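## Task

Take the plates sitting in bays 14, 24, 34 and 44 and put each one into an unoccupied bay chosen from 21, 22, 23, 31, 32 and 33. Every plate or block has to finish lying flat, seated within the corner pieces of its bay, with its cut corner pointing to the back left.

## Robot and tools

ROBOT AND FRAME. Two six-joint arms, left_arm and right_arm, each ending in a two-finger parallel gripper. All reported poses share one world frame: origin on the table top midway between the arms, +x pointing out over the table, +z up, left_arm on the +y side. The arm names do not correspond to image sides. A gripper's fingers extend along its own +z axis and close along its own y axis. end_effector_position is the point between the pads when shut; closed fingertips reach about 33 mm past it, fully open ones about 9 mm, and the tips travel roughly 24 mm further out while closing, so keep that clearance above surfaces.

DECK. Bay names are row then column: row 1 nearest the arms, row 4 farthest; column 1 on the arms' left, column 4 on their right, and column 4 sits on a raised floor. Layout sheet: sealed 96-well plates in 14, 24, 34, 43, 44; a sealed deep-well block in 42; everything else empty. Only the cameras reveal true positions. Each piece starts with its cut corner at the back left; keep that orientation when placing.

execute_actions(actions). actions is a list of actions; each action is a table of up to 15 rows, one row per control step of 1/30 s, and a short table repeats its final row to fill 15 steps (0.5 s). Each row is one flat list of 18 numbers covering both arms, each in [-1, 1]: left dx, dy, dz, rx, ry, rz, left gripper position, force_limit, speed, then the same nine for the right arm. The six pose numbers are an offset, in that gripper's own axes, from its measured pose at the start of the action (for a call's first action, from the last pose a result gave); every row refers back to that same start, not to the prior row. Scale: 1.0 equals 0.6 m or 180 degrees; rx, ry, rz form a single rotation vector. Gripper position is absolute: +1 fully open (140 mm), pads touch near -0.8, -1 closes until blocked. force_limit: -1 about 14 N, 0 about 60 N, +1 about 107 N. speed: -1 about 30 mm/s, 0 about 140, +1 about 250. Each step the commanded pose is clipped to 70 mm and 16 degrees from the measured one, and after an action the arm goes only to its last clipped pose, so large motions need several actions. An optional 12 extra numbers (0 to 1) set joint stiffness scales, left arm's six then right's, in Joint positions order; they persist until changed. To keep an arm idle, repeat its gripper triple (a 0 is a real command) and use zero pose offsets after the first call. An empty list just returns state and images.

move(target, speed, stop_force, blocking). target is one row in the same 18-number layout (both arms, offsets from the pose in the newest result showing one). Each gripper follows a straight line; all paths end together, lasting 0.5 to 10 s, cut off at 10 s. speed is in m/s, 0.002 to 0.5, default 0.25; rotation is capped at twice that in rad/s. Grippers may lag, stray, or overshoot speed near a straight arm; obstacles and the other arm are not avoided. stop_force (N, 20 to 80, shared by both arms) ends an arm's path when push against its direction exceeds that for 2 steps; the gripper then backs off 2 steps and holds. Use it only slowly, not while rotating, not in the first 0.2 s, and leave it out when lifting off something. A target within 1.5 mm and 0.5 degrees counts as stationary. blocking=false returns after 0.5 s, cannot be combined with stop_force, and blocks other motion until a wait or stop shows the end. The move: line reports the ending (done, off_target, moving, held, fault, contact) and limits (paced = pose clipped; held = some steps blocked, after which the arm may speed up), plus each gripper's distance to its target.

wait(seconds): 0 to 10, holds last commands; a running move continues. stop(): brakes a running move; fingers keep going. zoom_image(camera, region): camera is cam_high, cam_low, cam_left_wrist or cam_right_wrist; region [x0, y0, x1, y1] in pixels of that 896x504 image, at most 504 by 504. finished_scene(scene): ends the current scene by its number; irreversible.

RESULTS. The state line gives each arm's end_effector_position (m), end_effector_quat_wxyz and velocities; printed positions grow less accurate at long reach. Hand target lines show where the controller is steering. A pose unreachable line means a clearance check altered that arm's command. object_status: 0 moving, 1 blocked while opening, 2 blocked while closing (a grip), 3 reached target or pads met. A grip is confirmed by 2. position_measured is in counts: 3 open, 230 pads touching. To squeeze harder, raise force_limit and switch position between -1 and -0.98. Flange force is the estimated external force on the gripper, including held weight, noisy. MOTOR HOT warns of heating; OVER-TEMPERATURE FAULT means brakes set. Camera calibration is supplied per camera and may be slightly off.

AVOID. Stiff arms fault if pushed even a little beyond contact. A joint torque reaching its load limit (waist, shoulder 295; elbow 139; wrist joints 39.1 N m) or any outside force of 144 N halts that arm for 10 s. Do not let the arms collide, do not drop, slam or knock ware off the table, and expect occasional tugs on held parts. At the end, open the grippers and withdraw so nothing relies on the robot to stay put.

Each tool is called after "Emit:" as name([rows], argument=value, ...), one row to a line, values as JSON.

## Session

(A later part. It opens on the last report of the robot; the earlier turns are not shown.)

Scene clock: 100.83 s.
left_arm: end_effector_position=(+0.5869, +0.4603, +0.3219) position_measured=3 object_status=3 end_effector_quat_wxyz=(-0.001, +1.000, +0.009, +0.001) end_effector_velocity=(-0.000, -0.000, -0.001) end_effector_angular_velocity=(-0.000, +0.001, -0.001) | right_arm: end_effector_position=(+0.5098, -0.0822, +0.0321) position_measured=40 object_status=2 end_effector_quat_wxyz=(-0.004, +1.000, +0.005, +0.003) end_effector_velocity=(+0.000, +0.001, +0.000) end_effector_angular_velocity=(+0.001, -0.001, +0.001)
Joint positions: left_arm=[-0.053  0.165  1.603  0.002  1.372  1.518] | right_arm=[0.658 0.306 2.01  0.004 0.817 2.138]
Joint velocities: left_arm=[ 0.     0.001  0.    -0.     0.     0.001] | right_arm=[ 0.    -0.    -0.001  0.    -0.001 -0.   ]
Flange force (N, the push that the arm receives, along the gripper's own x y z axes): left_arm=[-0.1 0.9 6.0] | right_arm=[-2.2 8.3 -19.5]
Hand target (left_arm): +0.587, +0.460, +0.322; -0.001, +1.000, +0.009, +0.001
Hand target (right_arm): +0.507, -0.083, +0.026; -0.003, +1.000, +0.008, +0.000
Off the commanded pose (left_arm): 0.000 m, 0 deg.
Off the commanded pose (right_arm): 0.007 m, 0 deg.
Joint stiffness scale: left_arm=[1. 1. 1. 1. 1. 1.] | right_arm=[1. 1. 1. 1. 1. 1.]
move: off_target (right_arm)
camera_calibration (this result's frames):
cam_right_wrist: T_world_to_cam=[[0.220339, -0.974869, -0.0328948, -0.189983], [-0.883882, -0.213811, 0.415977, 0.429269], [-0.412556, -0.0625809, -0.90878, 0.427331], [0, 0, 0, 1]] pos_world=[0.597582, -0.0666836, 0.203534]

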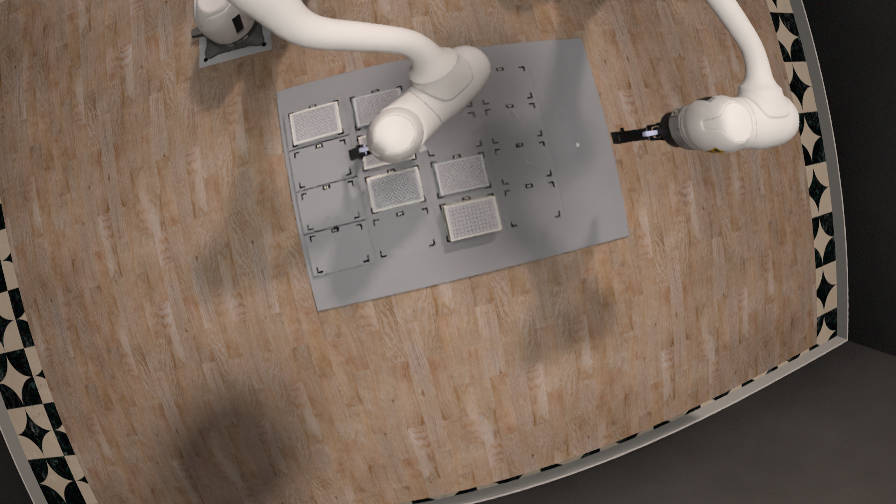

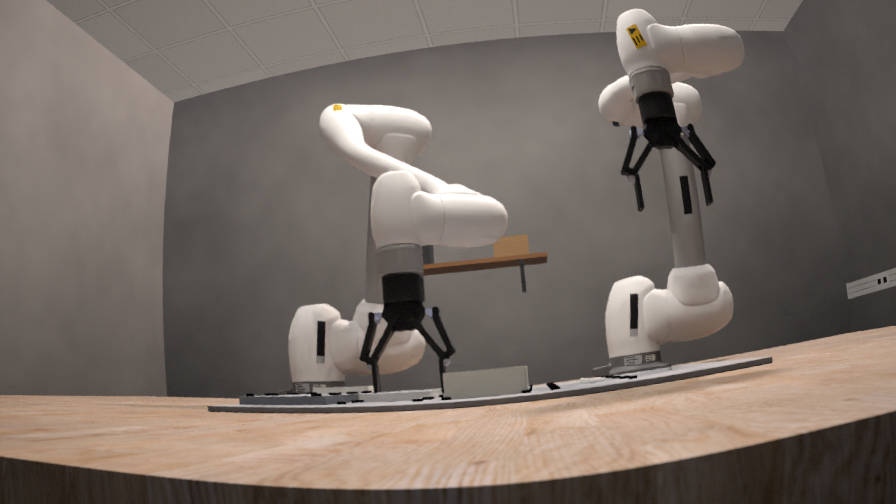

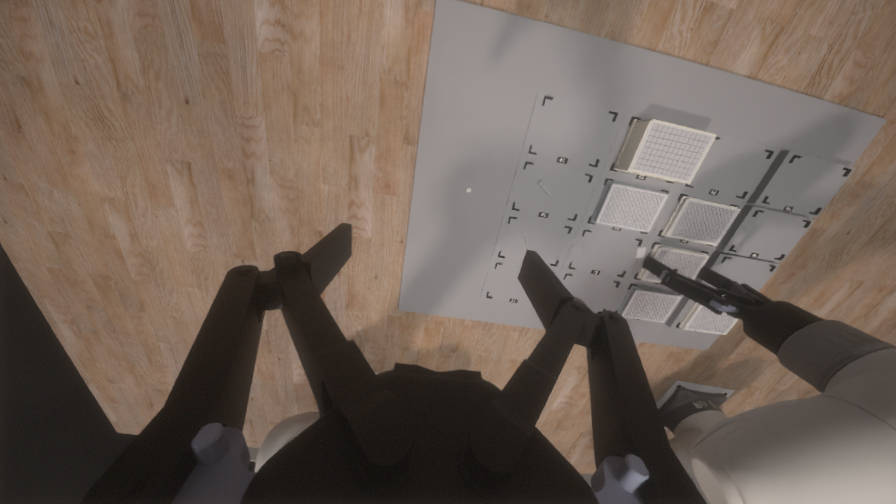

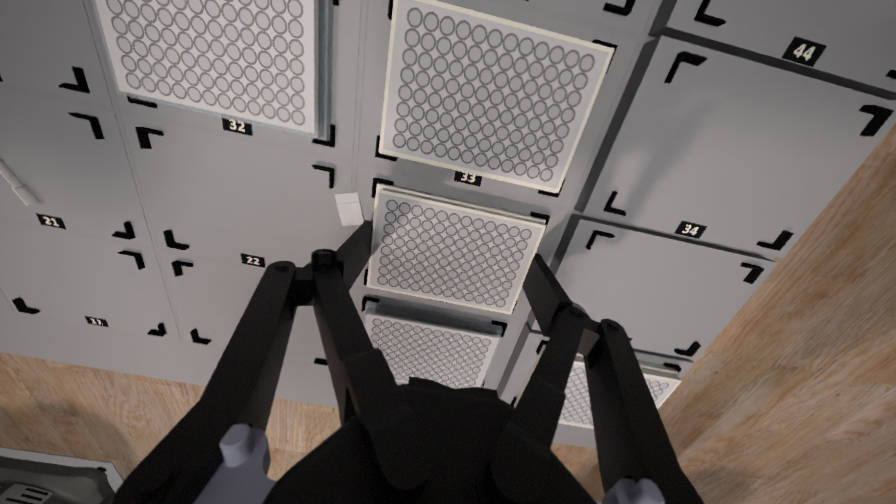

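Emit:
move(target=[0,0,0,0,0,0,1,0,0,0,0,-0.003,0,0,0,0.9,0,0.3], speed=0.05)

Emit:
move(target=[0,0,0,0,0,0,1,0,0,0,0,-0.06,0,0,0,0.9,0,0.3], speed=0.15)

Emit:
move(target=[0,0,0,0,0,0,1,0,0,-0.1842,0.2715,-0.002,-0.001,0,-0.0023,1,0,0], speed=0.35)

Scene clock: 106.27 s.
left_arm: end_effector_position=(+0.5869, +0.4603, +0.3219) position_measured=3 object_status=3 end_effector_quat_wxyz=(-0.001, +1.000, +0.009, +0.001) end_effector_velocity=(-0.000, +0.000, +0.001) end_effector_angular_velocity=(+0.001, -0.001, -0.000) | right_arm: end_effector_position=(+0.5098, -0.0822, +0.0320) position_measured=16 object_status=3 end_effector_quat_wxyz=(-0.004, +1.000, +0.005, +0.003) end_effector_velocity=(-0.000, +0.001, +0.000) end_effector_angular_velocity=(+0.000, -0.000, +0.001)
Joint positions: left_arm=[-0.053  0.165  1.603  0.002  1.372  1.518] | right_arm=[0.658 0.306 2.01  0.004 0.816 2.138]
Joint velocities: left_arm=[-0.    -0.002 -0.     0.001  0.    -0.   ] | right_arm=[ 0.001 -0.    -0.001  0.     0.    -0.   ]
Flange force (N, the push that the arm receives, along the gripper's own x y z axes): left_arm=[0.8 1.2 5.2] | right_arm=[2.5 5.4 1.9]
Hand target (left_arm): +0.587, +0.460, +0.322; -0.001, +1.000, +0.009, +0.001
Hand target (right_arm): +0.510, -0.082, +0.034; -0.004, +1.000, +0.005, +0.003
Off the commanded pose (left_arm): 0.000 m, 0 deg.
Off the commanded pose (right_arm): 0.002 m, 0 deg.
Joint stiffness scale: left_arm=[1. 1. 1. 1. 1. 1.] | right_arm=[1. 1. 1. 1. 1. 1.]
move: done
camera_calibration (this result's frames):
cam_left_wrist: T_world_to_cam=[[0.201053, -0.979431, 0.0170861, 0.31476], [-0.889702, -0.17528, 0.421553, 0.472398], [-0.409887, -0.099956, -0.906643, 0.772869], [0, 0, 0, 1]] pos_world=[0.673799, 0.468341, 0.496198]
cam_right_wrist: T_world_to_cam=[[0.220399, -0.974855, -0.0329066, -0.190011], [-0.883882, -0.213872, 0.415946, 0.429272], [-0.412525, -0.0625886, -0.908794, 0.427309], [0, 0, 0, 1]] pos_world=[0.597579, -0.0666794, 0.203529]

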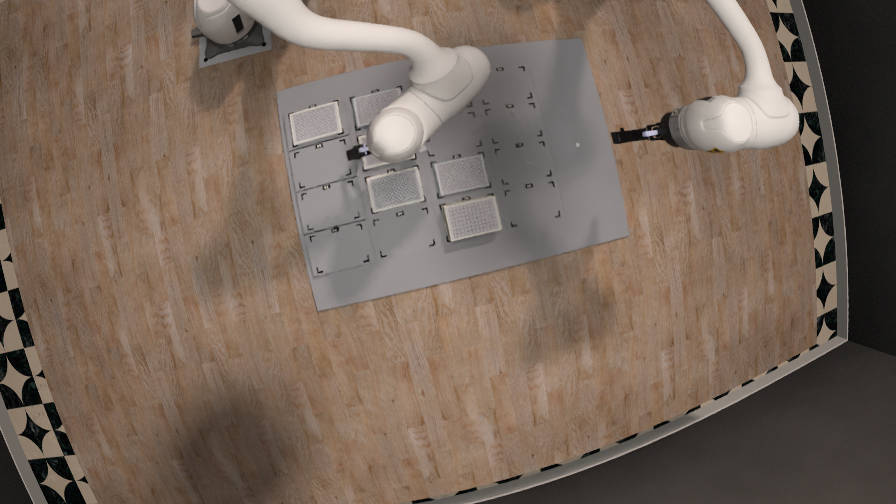

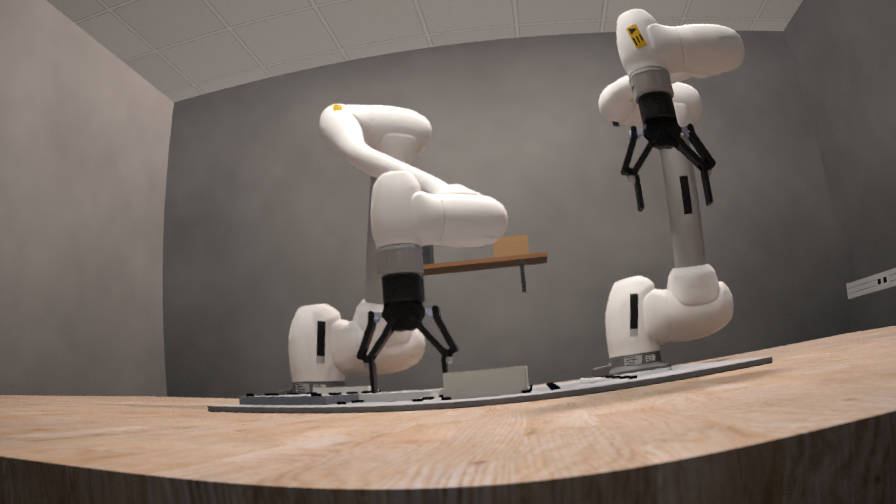

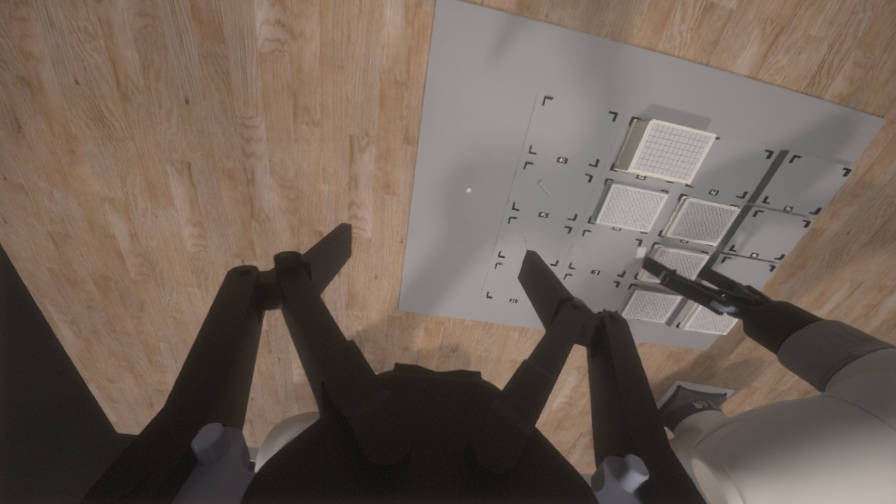

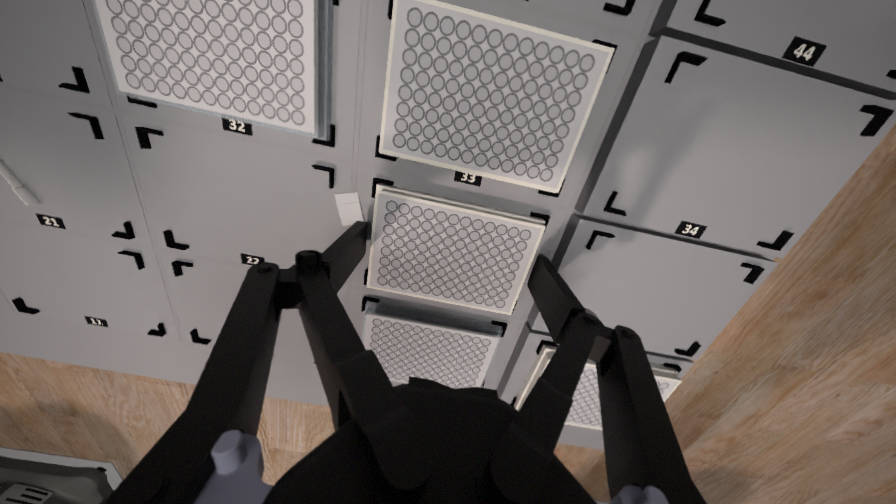

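Scene clock: 107.10 s.
left_arm: end_effector_position=(+0.5869, +0.4603, +0.3219) position_measured=3 object_status=3 end_effector_quat_wxyz=(-0.001, +1.000, +0.009, +0.001) end_effector_velocity=(+0.000, +0.000, -0.001) end_effector_angular_velocity=(-0.000, +0.000, +0.000) | right_arm: end_effector_position=(+0.5081, -0.0833, +0.0633) position_measured=16 object_status=3 end_effector_quat_wxyz=(-0.003, +1.000, +0.005, +0.001) end_effector_velocity=(-0.001, -0.000, +0.002) end_effector_angular_velocity=(-0.001, +0.002, +0.000)
Joint positions: left_arm=[-0.053  0.165  1.603  0.002  1.372  1.518] | right_arm=[0.658 0.269 1.988 0.004 0.879 2.138]
Joint velocities: left_arm=[ 0.     0.001  0.    -0.    -0.001  0.   ] | right_arm=[ 0.    -0.002 -0.002 -0.     0.006 -0.   ]
Flange force (N, the push that the arm receives, along the gripper's own x y z axes): left_arm=[-1.3 1.1 5.3] | right_arm=[0.8 7.1 1.2]
Hand target (left_arm): +0.587, +0.460, +0.322; -0.001, +1.000, +0.009, +0.001
Hand target (right_arm): +0.510, -0.083, +0.068; -0.004, +1.000, +0.005, +0.003
Off the commanded pose (left_arm): 0.000 m, 0 deg.
Off the commanded pose (right_arm): 0.005 m, 0 deg.
Joint stiffness scale: left_arm=[1. 1. 1. 1. 1. 1.] | right_arm=[1. 1. 1. 1. 1. 1.]
move: off_target (right_arm)
camera_calibration (this result's frames):
cam_right_wrist: T_world_to_cam=[[0.220474, -0.974877, -0.0317142, -0.189748], [-0.882466, -0.213214, 0.419277, 0.413687], [-0.415505, -0.0644527, -0.907304, 0.456172], [0, 0, 0, 1]] pos_world=[0.596441, -0.067376, 0.23442]

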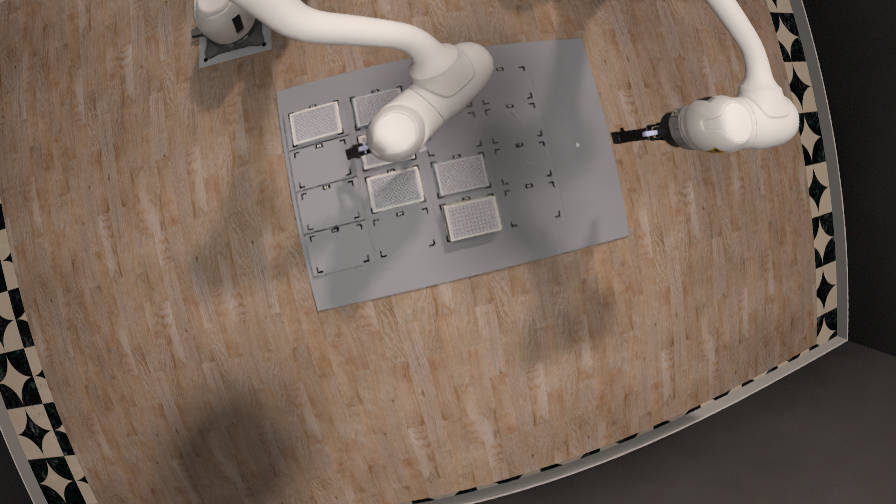

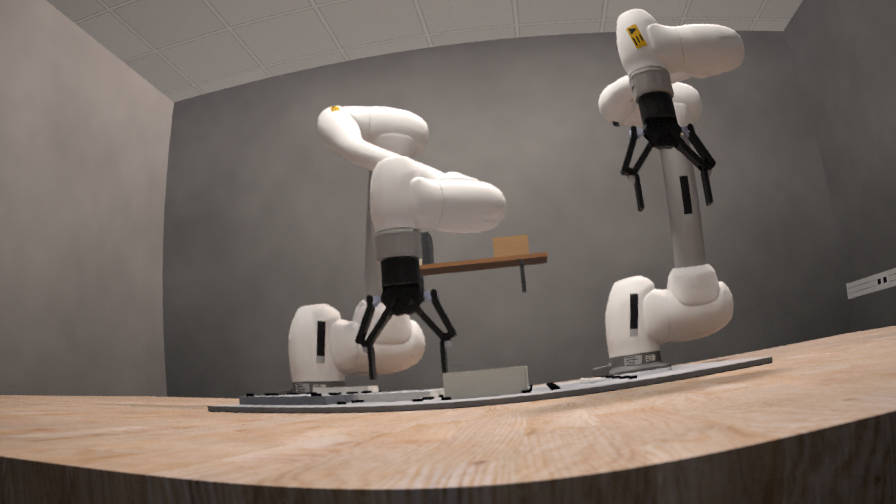

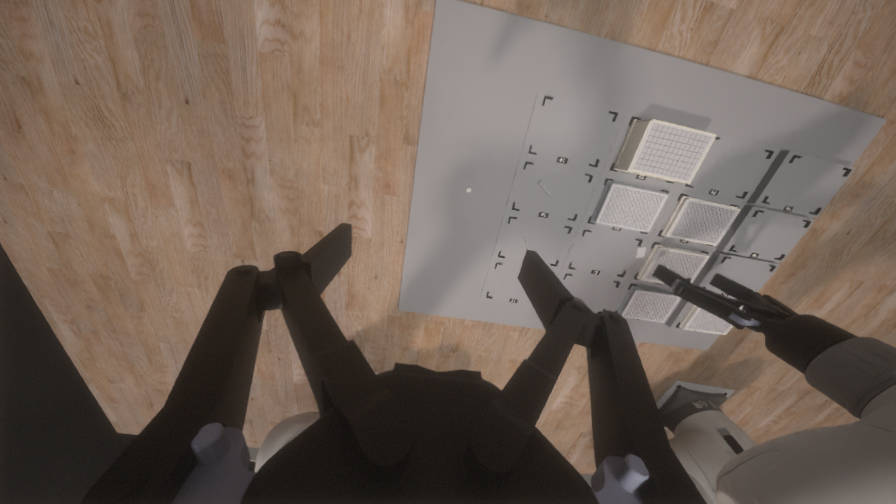

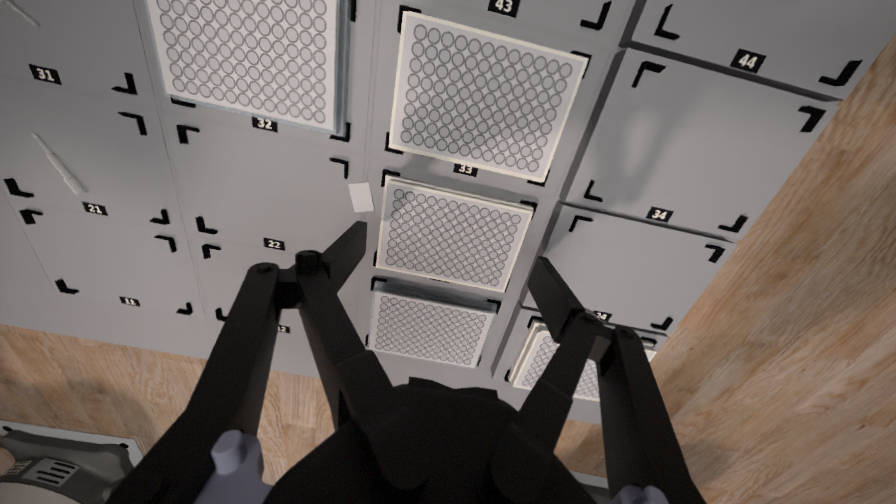

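Scene clock: 108.33 s.
left_arm: end_effector_position=(+0.5869, +0.4603, +0.3219) position_measured=3 object_status=3 end_effector_quat_wxyz=(-0.001, +1.000, +0.009, +0.001) end_effector_velocity=(-0.000, +0.000, -0.000) end_effector_angular_velocity=(+0.001, +0.001, -0.001) | right_arm: end_effector_position=(+0.4007, -0.2463, +0.0635) position_measured=3 object_status=3 end_effector_quat_wxyz=(+0.000, +1.000, +0.007, +0.000) end_effector_velocity=(-0.001, -0.003, -0.000) end_effector_angular_velocity=(-0.000, +0.000, +0.001)
Joint positions: left_arm=[-0.053  0.165  1.603  0.002  1.372  1.518] | right_arm=[ 0.478  0.011  2.298 -0.001  0.832  1.957]
Joint velocities: left_arm=[-0.     0.     0.     0.001  0.     0.001] | right_arm=[-0.005 -0.003  0.004  0.    -0.    -0.007]
Flange force (N, the push that the arm receives, along the gripper's own x y z axes): left_arm=[0.3 2.0 5.4] | right_arm=[7.5 19.2 4.8]
Hand target (left_arm): +0.587, +0.460, +0.322; -0.001, +1.000, +0.009, +0.001
Hand target (right_arm): +0.399, -0.247, +0.064; -0.001, +1.000, +0.009, +0.001
Off the commanded pose (left_arm): 0.000 m, 0 deg.
Off the commanded pose (right_arm): 0.002 m, 0 deg.
Joint stiffness scale: left_arm=[1. 1. 1. 1. 1. 1.] | right_arm=[1. 1. 1. 1. 1. 1.]
move: done
camera_calibration (this result's frames):
cam_right_wrist: T_world_to_cam=[[0.223502, -0.974348, -0.0263045, -0.326404], [-0.880926, -0.213475, 0.422372, 0.283169], [-0.417153, -0.0712288, -0.906041, 0.400186], [0, 0, 0, 1]] pos_world=[0.489341, -0.229077, 0.234396]

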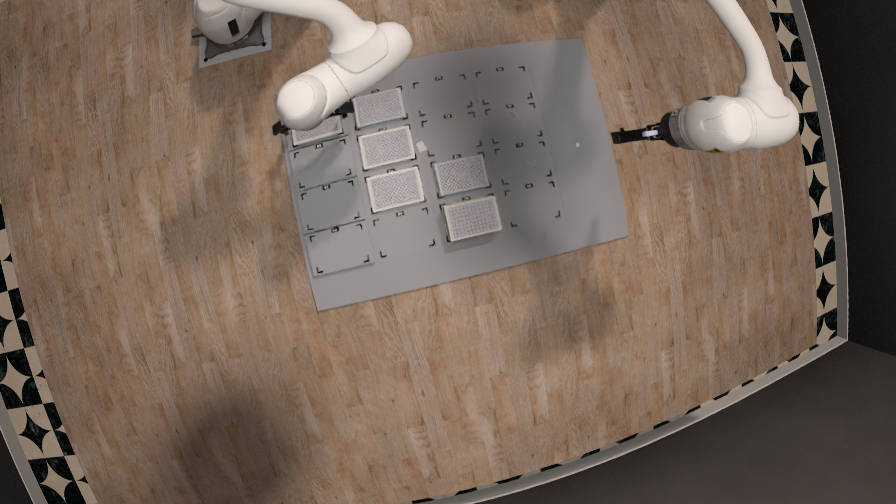

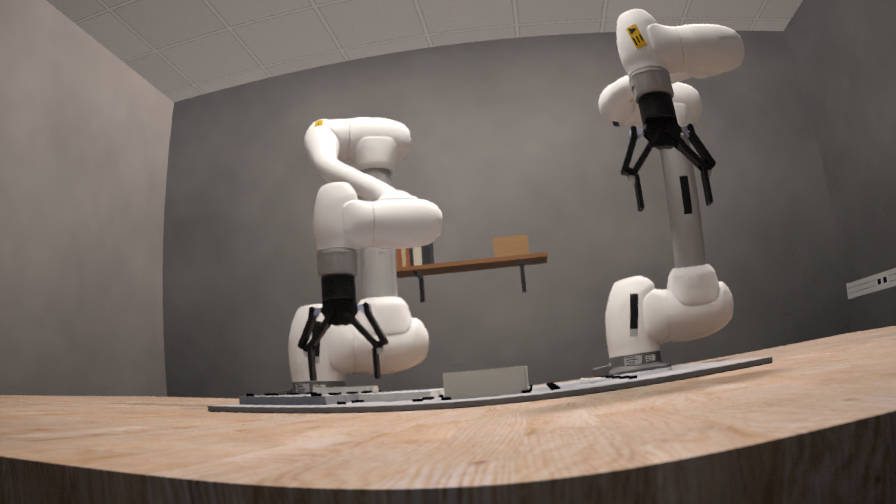

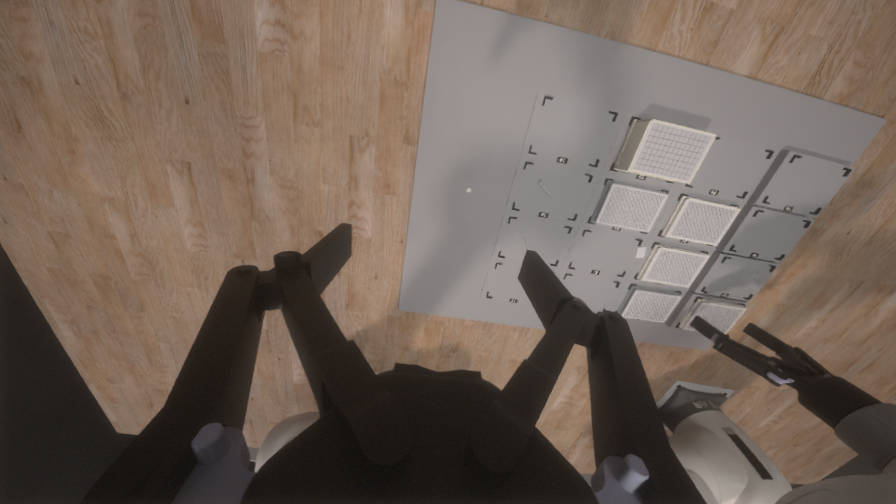

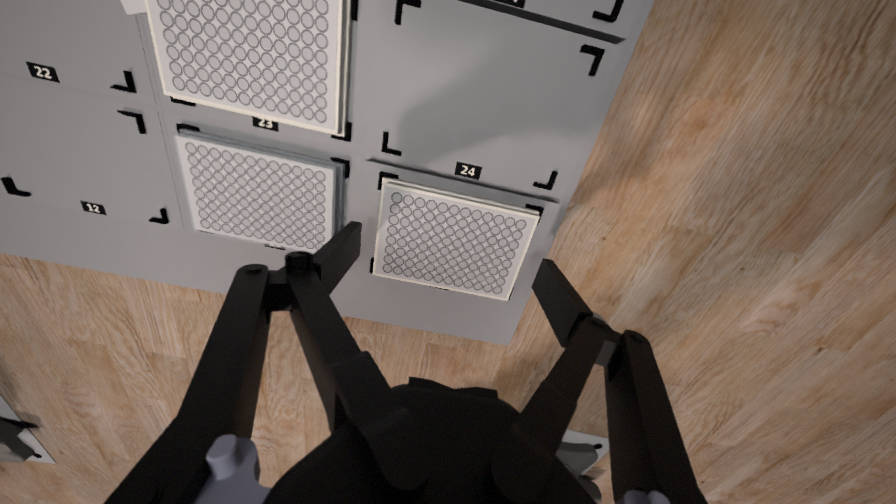

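Emit:
move(target=[0,0,0,0,0,0,1,0,0,-0.0015,0.0007,0.037,0,-0.001,0,1,0,0], speed=0.05)

Emit:
move(target=[0,0,0,0,0,0,1,0,0,0,0,-0.004,0,0,0,-1,0,-0.6], speed=0.05)

Emit:
zoom_image(camera="cam_right_wrist", region=[314,130,614,340])

Emit:
move(target=[0,0,0,0,0,0,1,0,0,0,0,-0.034,0,0,0,-1,0,-0.6], speed=0.1)

Scene clock: 112.60 s.
left_arm: end_effector_position=(+0.5869, +0.4603, +0.3219) position_measured=3 object_status=3 end_effector_quat_wxyz=(-0.001, +1.000, +0.009, +0.001) end_effector_velocity=(+0.000, +0.000, -0.000) end_effector_angular_velocity=(+0.002, +0.000, -0.002) | right_arm: end_effector_position=(+0.4017, -0.2461, +0.0451) position_measured=3 object_status=3 end_effector_quat_wxyz=(+0.000, +1.000, +0.007, +0.001) end_effector_velocity=(+0.000, +0.000, -0.002) end_effector_angular_velocity=(+0.001, -0.001, -0.000)
Joint positions: left_arm=[-0.053  0.165  1.603  0.002  1.372  1.518] | right_arm=[ 0.477  0.04   2.314 -0.001  0.786  1.957]
Joint velocities: left_arm=[-0.     0.    -0.     0.002  0.     0.001] | right_arm=[ 0.     0.003  0.001  0.    -0.005  0.   ]
Flange force (N, the push that the arm receives, along the gripper's own x y z axes): left_arm=[-0.8 2.4 4.8] | right_arm=[0.5 14.0 -1.5]
Hand target (left_arm): +0.587, +0.460, +0.322; -0.001, +1.000, +0.009, +0.001
Hand target (right_arm): +0.400, -0.247, +0.041; +0.000, +1.000, +0.007, -0.001
Off the commanded pose (left_arm): 0.000 m, 0 deg.
Off the commanded pose (right_arm): 0.004 m, 0 deg.
Joint stiffness scale: left_arm=[1. 1. 1. 1. 1. 1.] | right_arm=[1. 1. 1. 1. 1. 1.]
move: off_target (right_arm)
camera_calibration (this result's frames):
cam_left_wrist: T_world_to_cam=[[0.201053, -0.979431, 0.0170861, 0.31476], [-0.889703, -0.17528, 0.421552, 0.472398], [-0.409887, -0.0999558, -0.906643, 0.772869], [0, 0, 0, 1]] pos_world=[0.673799, 0.468341, 0.496198]
cam_right_wrist: T_world_to_cam=[[0.223812, -0.974271, -0.0265228, -0.327022], [-0.881276, -0.213922, 0.421415, 0.291892], [-0.416246, -0.070944, -0.90648, 0.383684], [0, 0, 0, 1]] pos_world=[0.490136, -0.228946, 0.216121]

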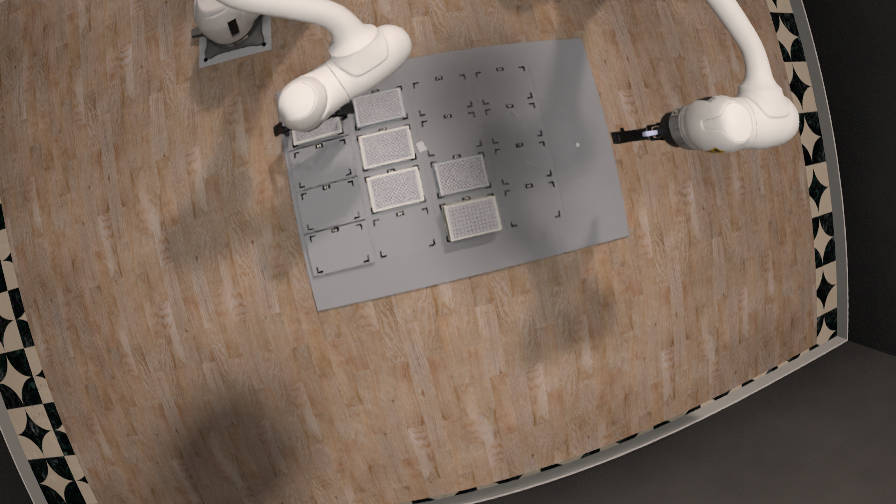

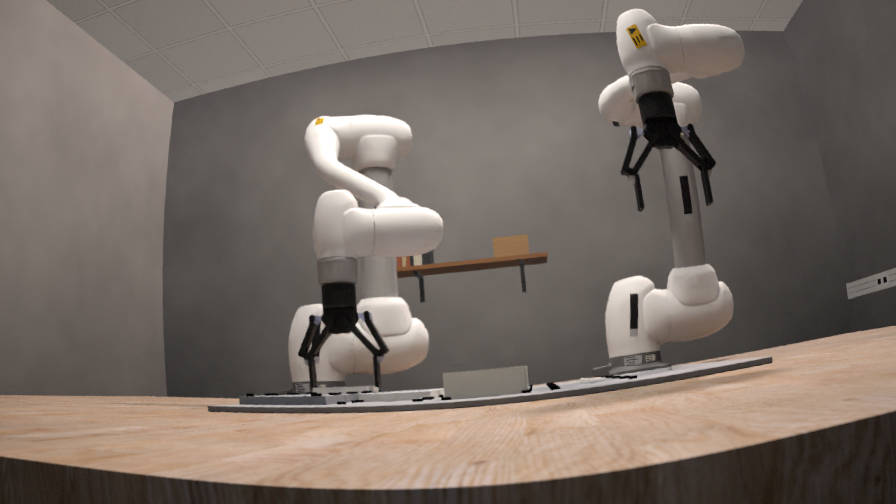

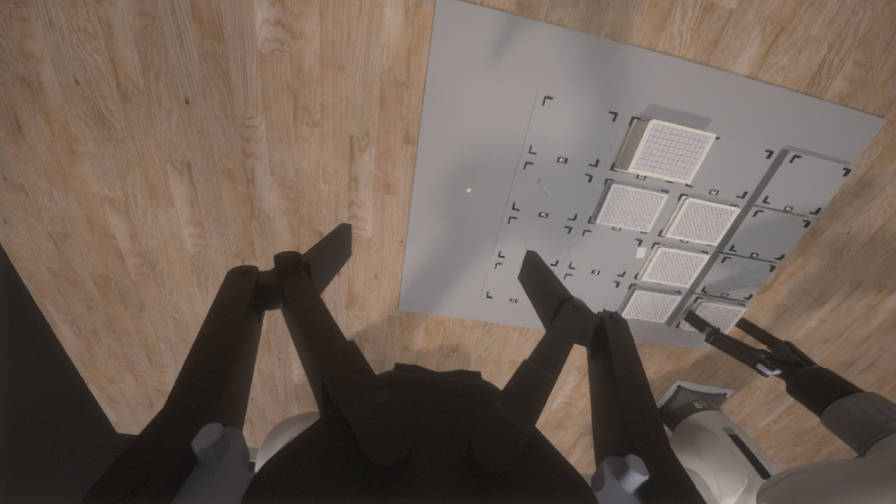

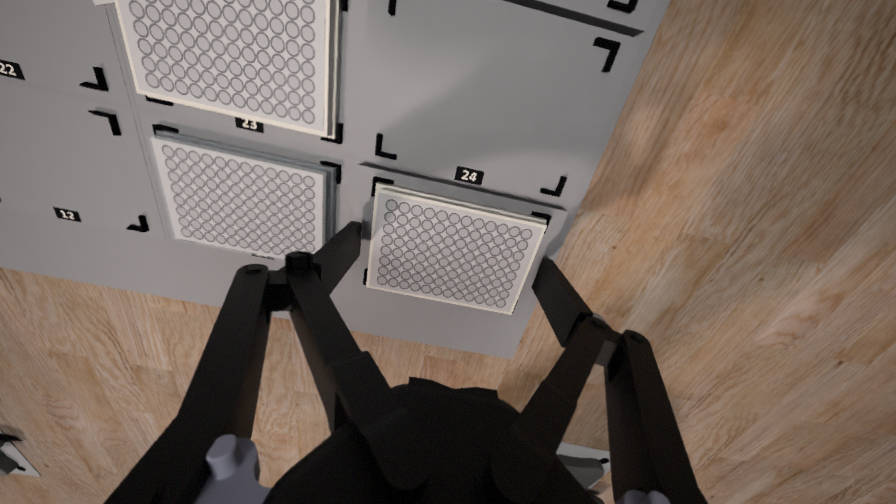

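Scene clock: 113.30 s.
left_arm: end_effector_position=(+0.5869, +0.4603, +0.3219) position_measured=3 object_status=3 end_effector_quat_wxyz=(-0.001, +1.000, +0.009, +0.001) end_effector_velocity=(+0.000, +0.000, -0.001) end_effector_angular_velocity=(+0.002, +0.001, -0.001) | right_arm: end_effector_position=(+0.4018, -0.2461, +0.0461) position_measured=39 object_status=2 end_effector_quat_wxyz=(+0.000, +1.000, +0.007, +0.001) end_effector_velocity=(-0.000, +0.000, +0.000) end_effector_angular_velocity=(+0.001, +0.000, -0.001)
Joint positions: left_arm=[-0.053  0.165  1.603  0.002  1.372  1.518] | right_arm=[ 0.477  0.039  2.313 -0.001  0.789  1.957]
Joint velocities: left_arm=[-0.     0.001  0.     0.002 -0.     0.001] | right_arm=[ 0.     0.    -0.     0.001  0.    -0.   ]
Flange force (N, the push that the arm receives, along the gripper's own x y z axes): left_arm=[1.0 1.7 5.4] | right_arm=[-1.6 12.1 -26.2]
Hand target (left_arm): +0.587, +0.460, +0.322; -0.001, +1.000, +0.009, +0.001
Hand target (right_arm): +0.402, -0.246, +0.048; +0.000, +1.000, +0.007, +0.001
Off the commanded pose (left_arm): 0.000 m, 0 deg.
Off the commanded pose (right_arm): 0.001 m, 0 deg.
Joint stiffness scale: left_arm=[1. 1. 1. 1. 1. 1.] | right_arm=[1. 1. 1. 1. 1. 1.]
move: done
camera_calibration (this result's frames):
cam_left_wrist: T_world_to_cam=[[0.201053, -0.979431, 0.017086, 0.314761], [-0.889702, -0.17528, 0.421553, 0.472398], [-0.409887, -0.0999557, -0.906643, 0.772869], [0, 0, 0, 1]] pos_world=[0.673799, 0.468341, 0.496198]
cam_right_wrist: T_world_to_cam=[[0.223806, -0.974274, -0.0264836, -0.326979], [-0.881192, -0.213884, 0.421608, 0.291551], [-0.416427, -0.0710212, -0.906391, 0.384646], [0, 0, 0, 1]] pos_world=[0.490269, -0.228891, 0.217059]

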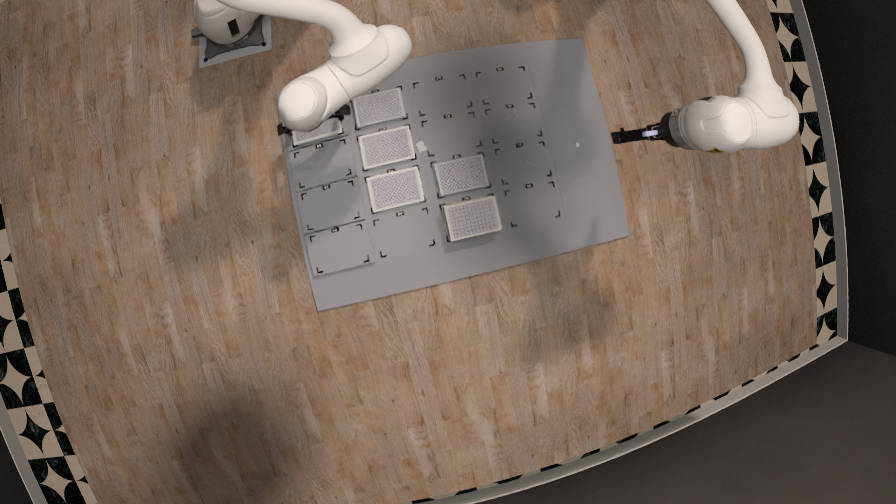

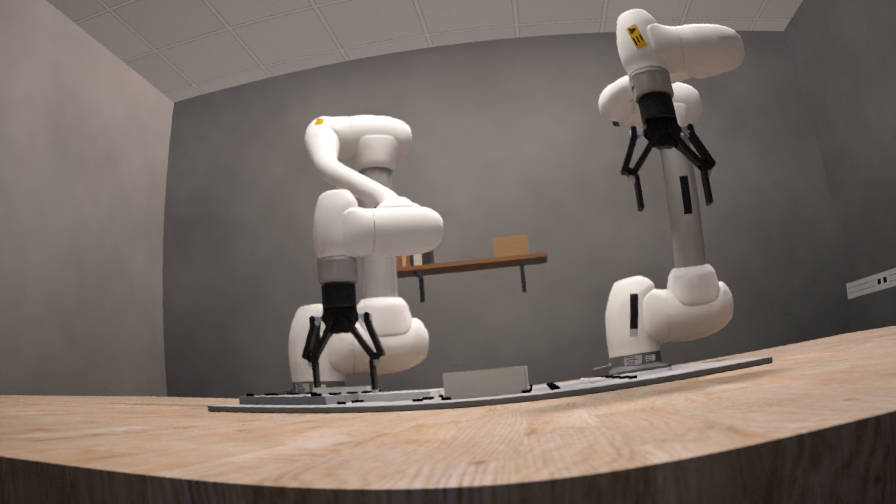

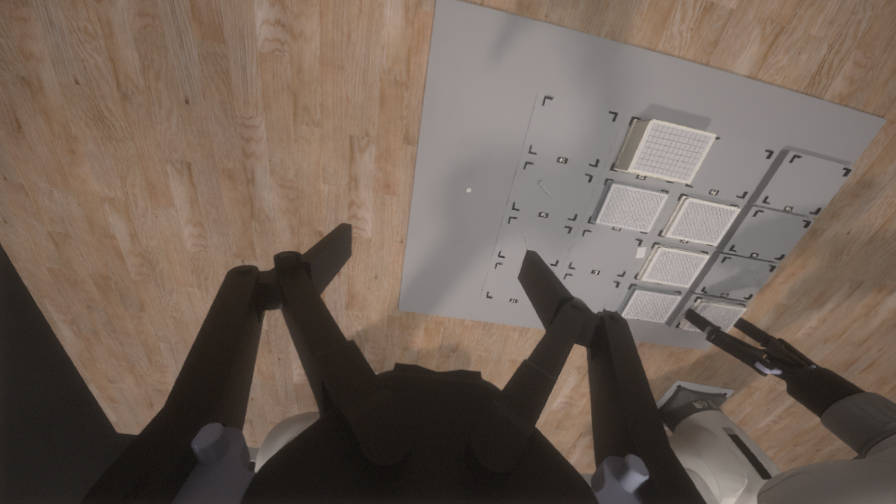

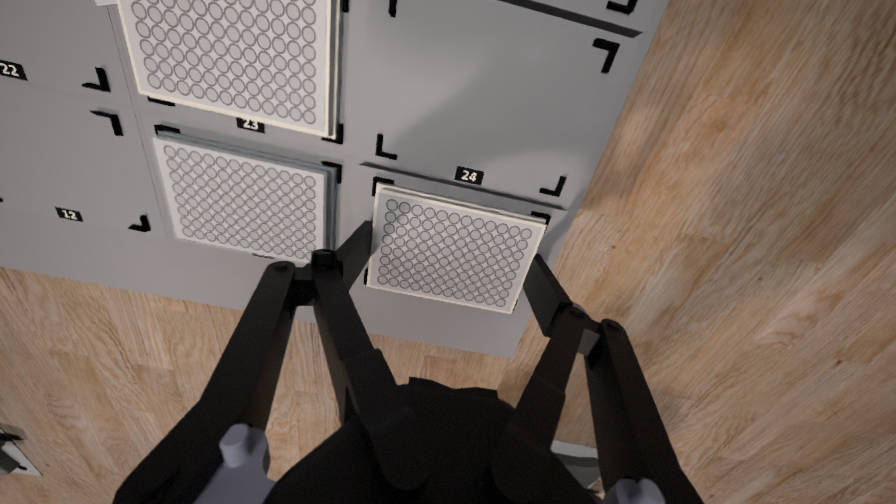

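Region (314, 130, 614, 340) of cam_right_wrist's 896x504 image, scaled by 1.680, with more detail than that image has; it fills the top 353 rows of this view, and the rest is white.

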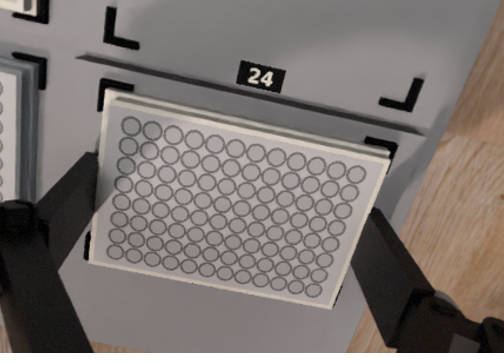

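Scene clock: 114.10 s.
left_arm: end_effector_position=(+0.5869, +0.4603, +0.3219) position_measured=3 object_status=3 end_effector_quat_wxyz=(-0.001, +1.000, +0.009, +0.001) end_effector_velocity=(-0.000, +0.000, +0.000) end_effector_angular_velocity=(-0.001, +0.001, +0.001) | right_arm: end_effector_position=(+0.4001, -0.2468, +0.0626) position_measured=40 object_status=2 end_effector_quat_wxyz=(+0.001, +1.000, +0.007, -0.001) end_effector_velocity=(+0.000, +0.000, +0.002) end_effector_angular_velocity=(-0.000, +0.001, -0.000)
Joint positions: left_arm=[-0.053  0.165  1.603  0.002  1.372  1.518] | right_arm=[ 0.477  0.013  2.299 -0.001  0.833  1.957]
Joint velocities: left_arm=[ 0.001 -0.     0.    -0.002  0.001  0.   ] | right_arm=[-0.    -0.003 -0.003  0.     0.006  0.   ]
Flange force (N, the push that the arm receives, along the gripper's own x y z axes): left_arm=[-1.2 0.9 5.8] | right_arm=[3.8 10.7 0.7]
Hand target (left_arm): +0.587, +0.460, +0.322; -0.001, +1.000, +0.009, +0.001
Hand target (right_arm): +0.402, -0.246, +0.067; +0.000, +1.000, +0.007, +0.001
Off the commanded pose (left_arm): 0.000 m, 0 deg.
Off the commanded pose (right_arm): 0.004 m, 0 deg.
Joint stiffness scale: left_arm=[1. 1. 1. 1. 1. 1.] | right_arm=[1. 1. 1. 1. 1. 1.]
move: off_target (right_arm)
camera_calibration (this result's frames):
cam_left_wrist: T_world_to_cam=[[0.201053, -0.979431, 0.017086, 0.31476], [-0.889702, -0.17528, 0.421553, 0.472398], [-0.409887, -0.0999558, -0.906643, 0.772869], [0, 0, 0, 1]] pos_world=[0.6738, 0.468341, 0.496198]
cam_right_wrist: T_world_to_cam=[[0.223678, -0.974322, -0.0257717, -0.326877], [-0.879669, -0.213193, 0.425125, 0.282282], [-0.419703, -0.0724204, -0.904768, 0.399705], [0, 0, 0, 1]] pos_world=[0.489188, -0.229356, 0.233211]

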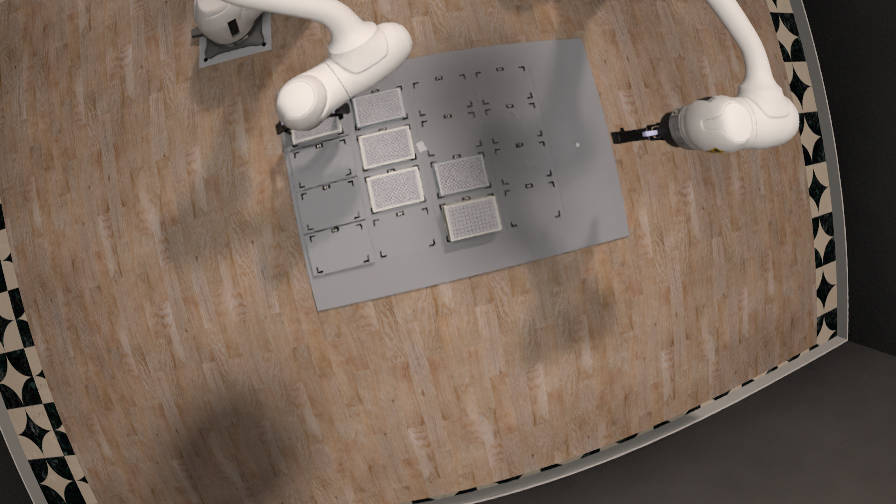

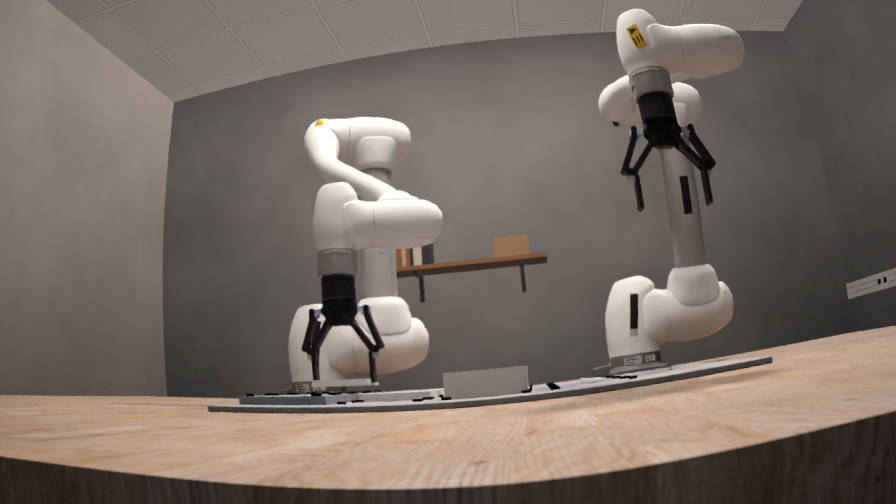

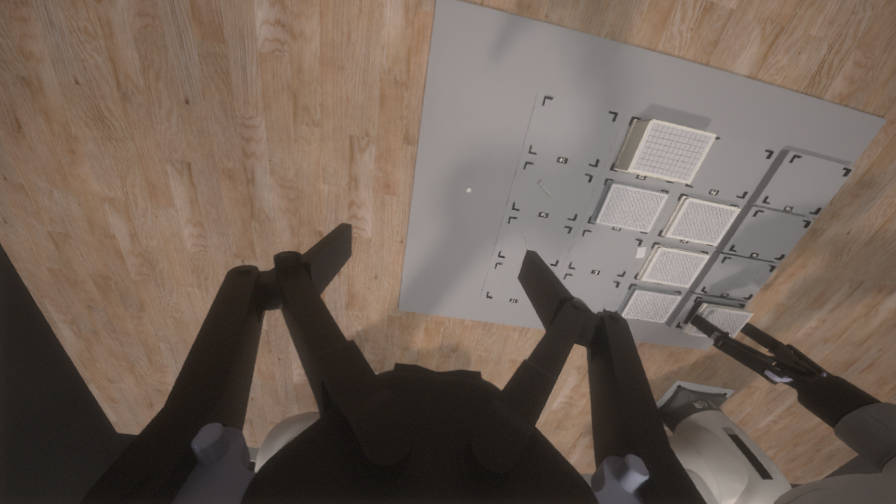

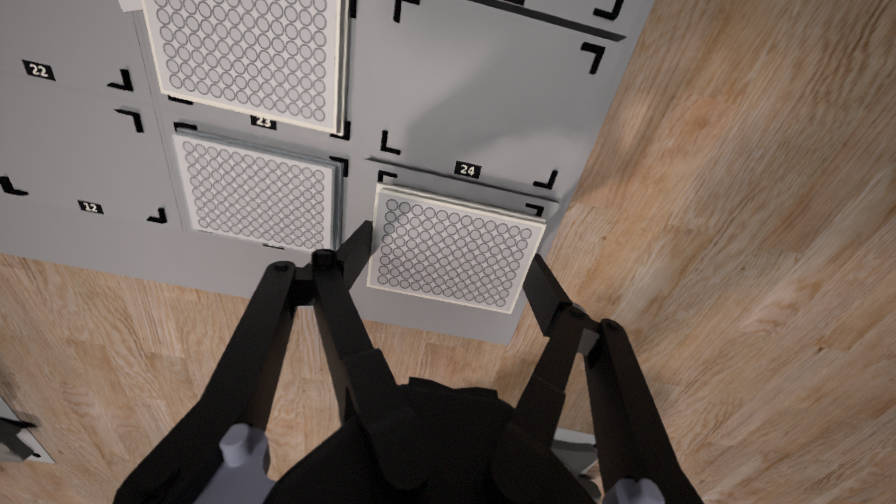

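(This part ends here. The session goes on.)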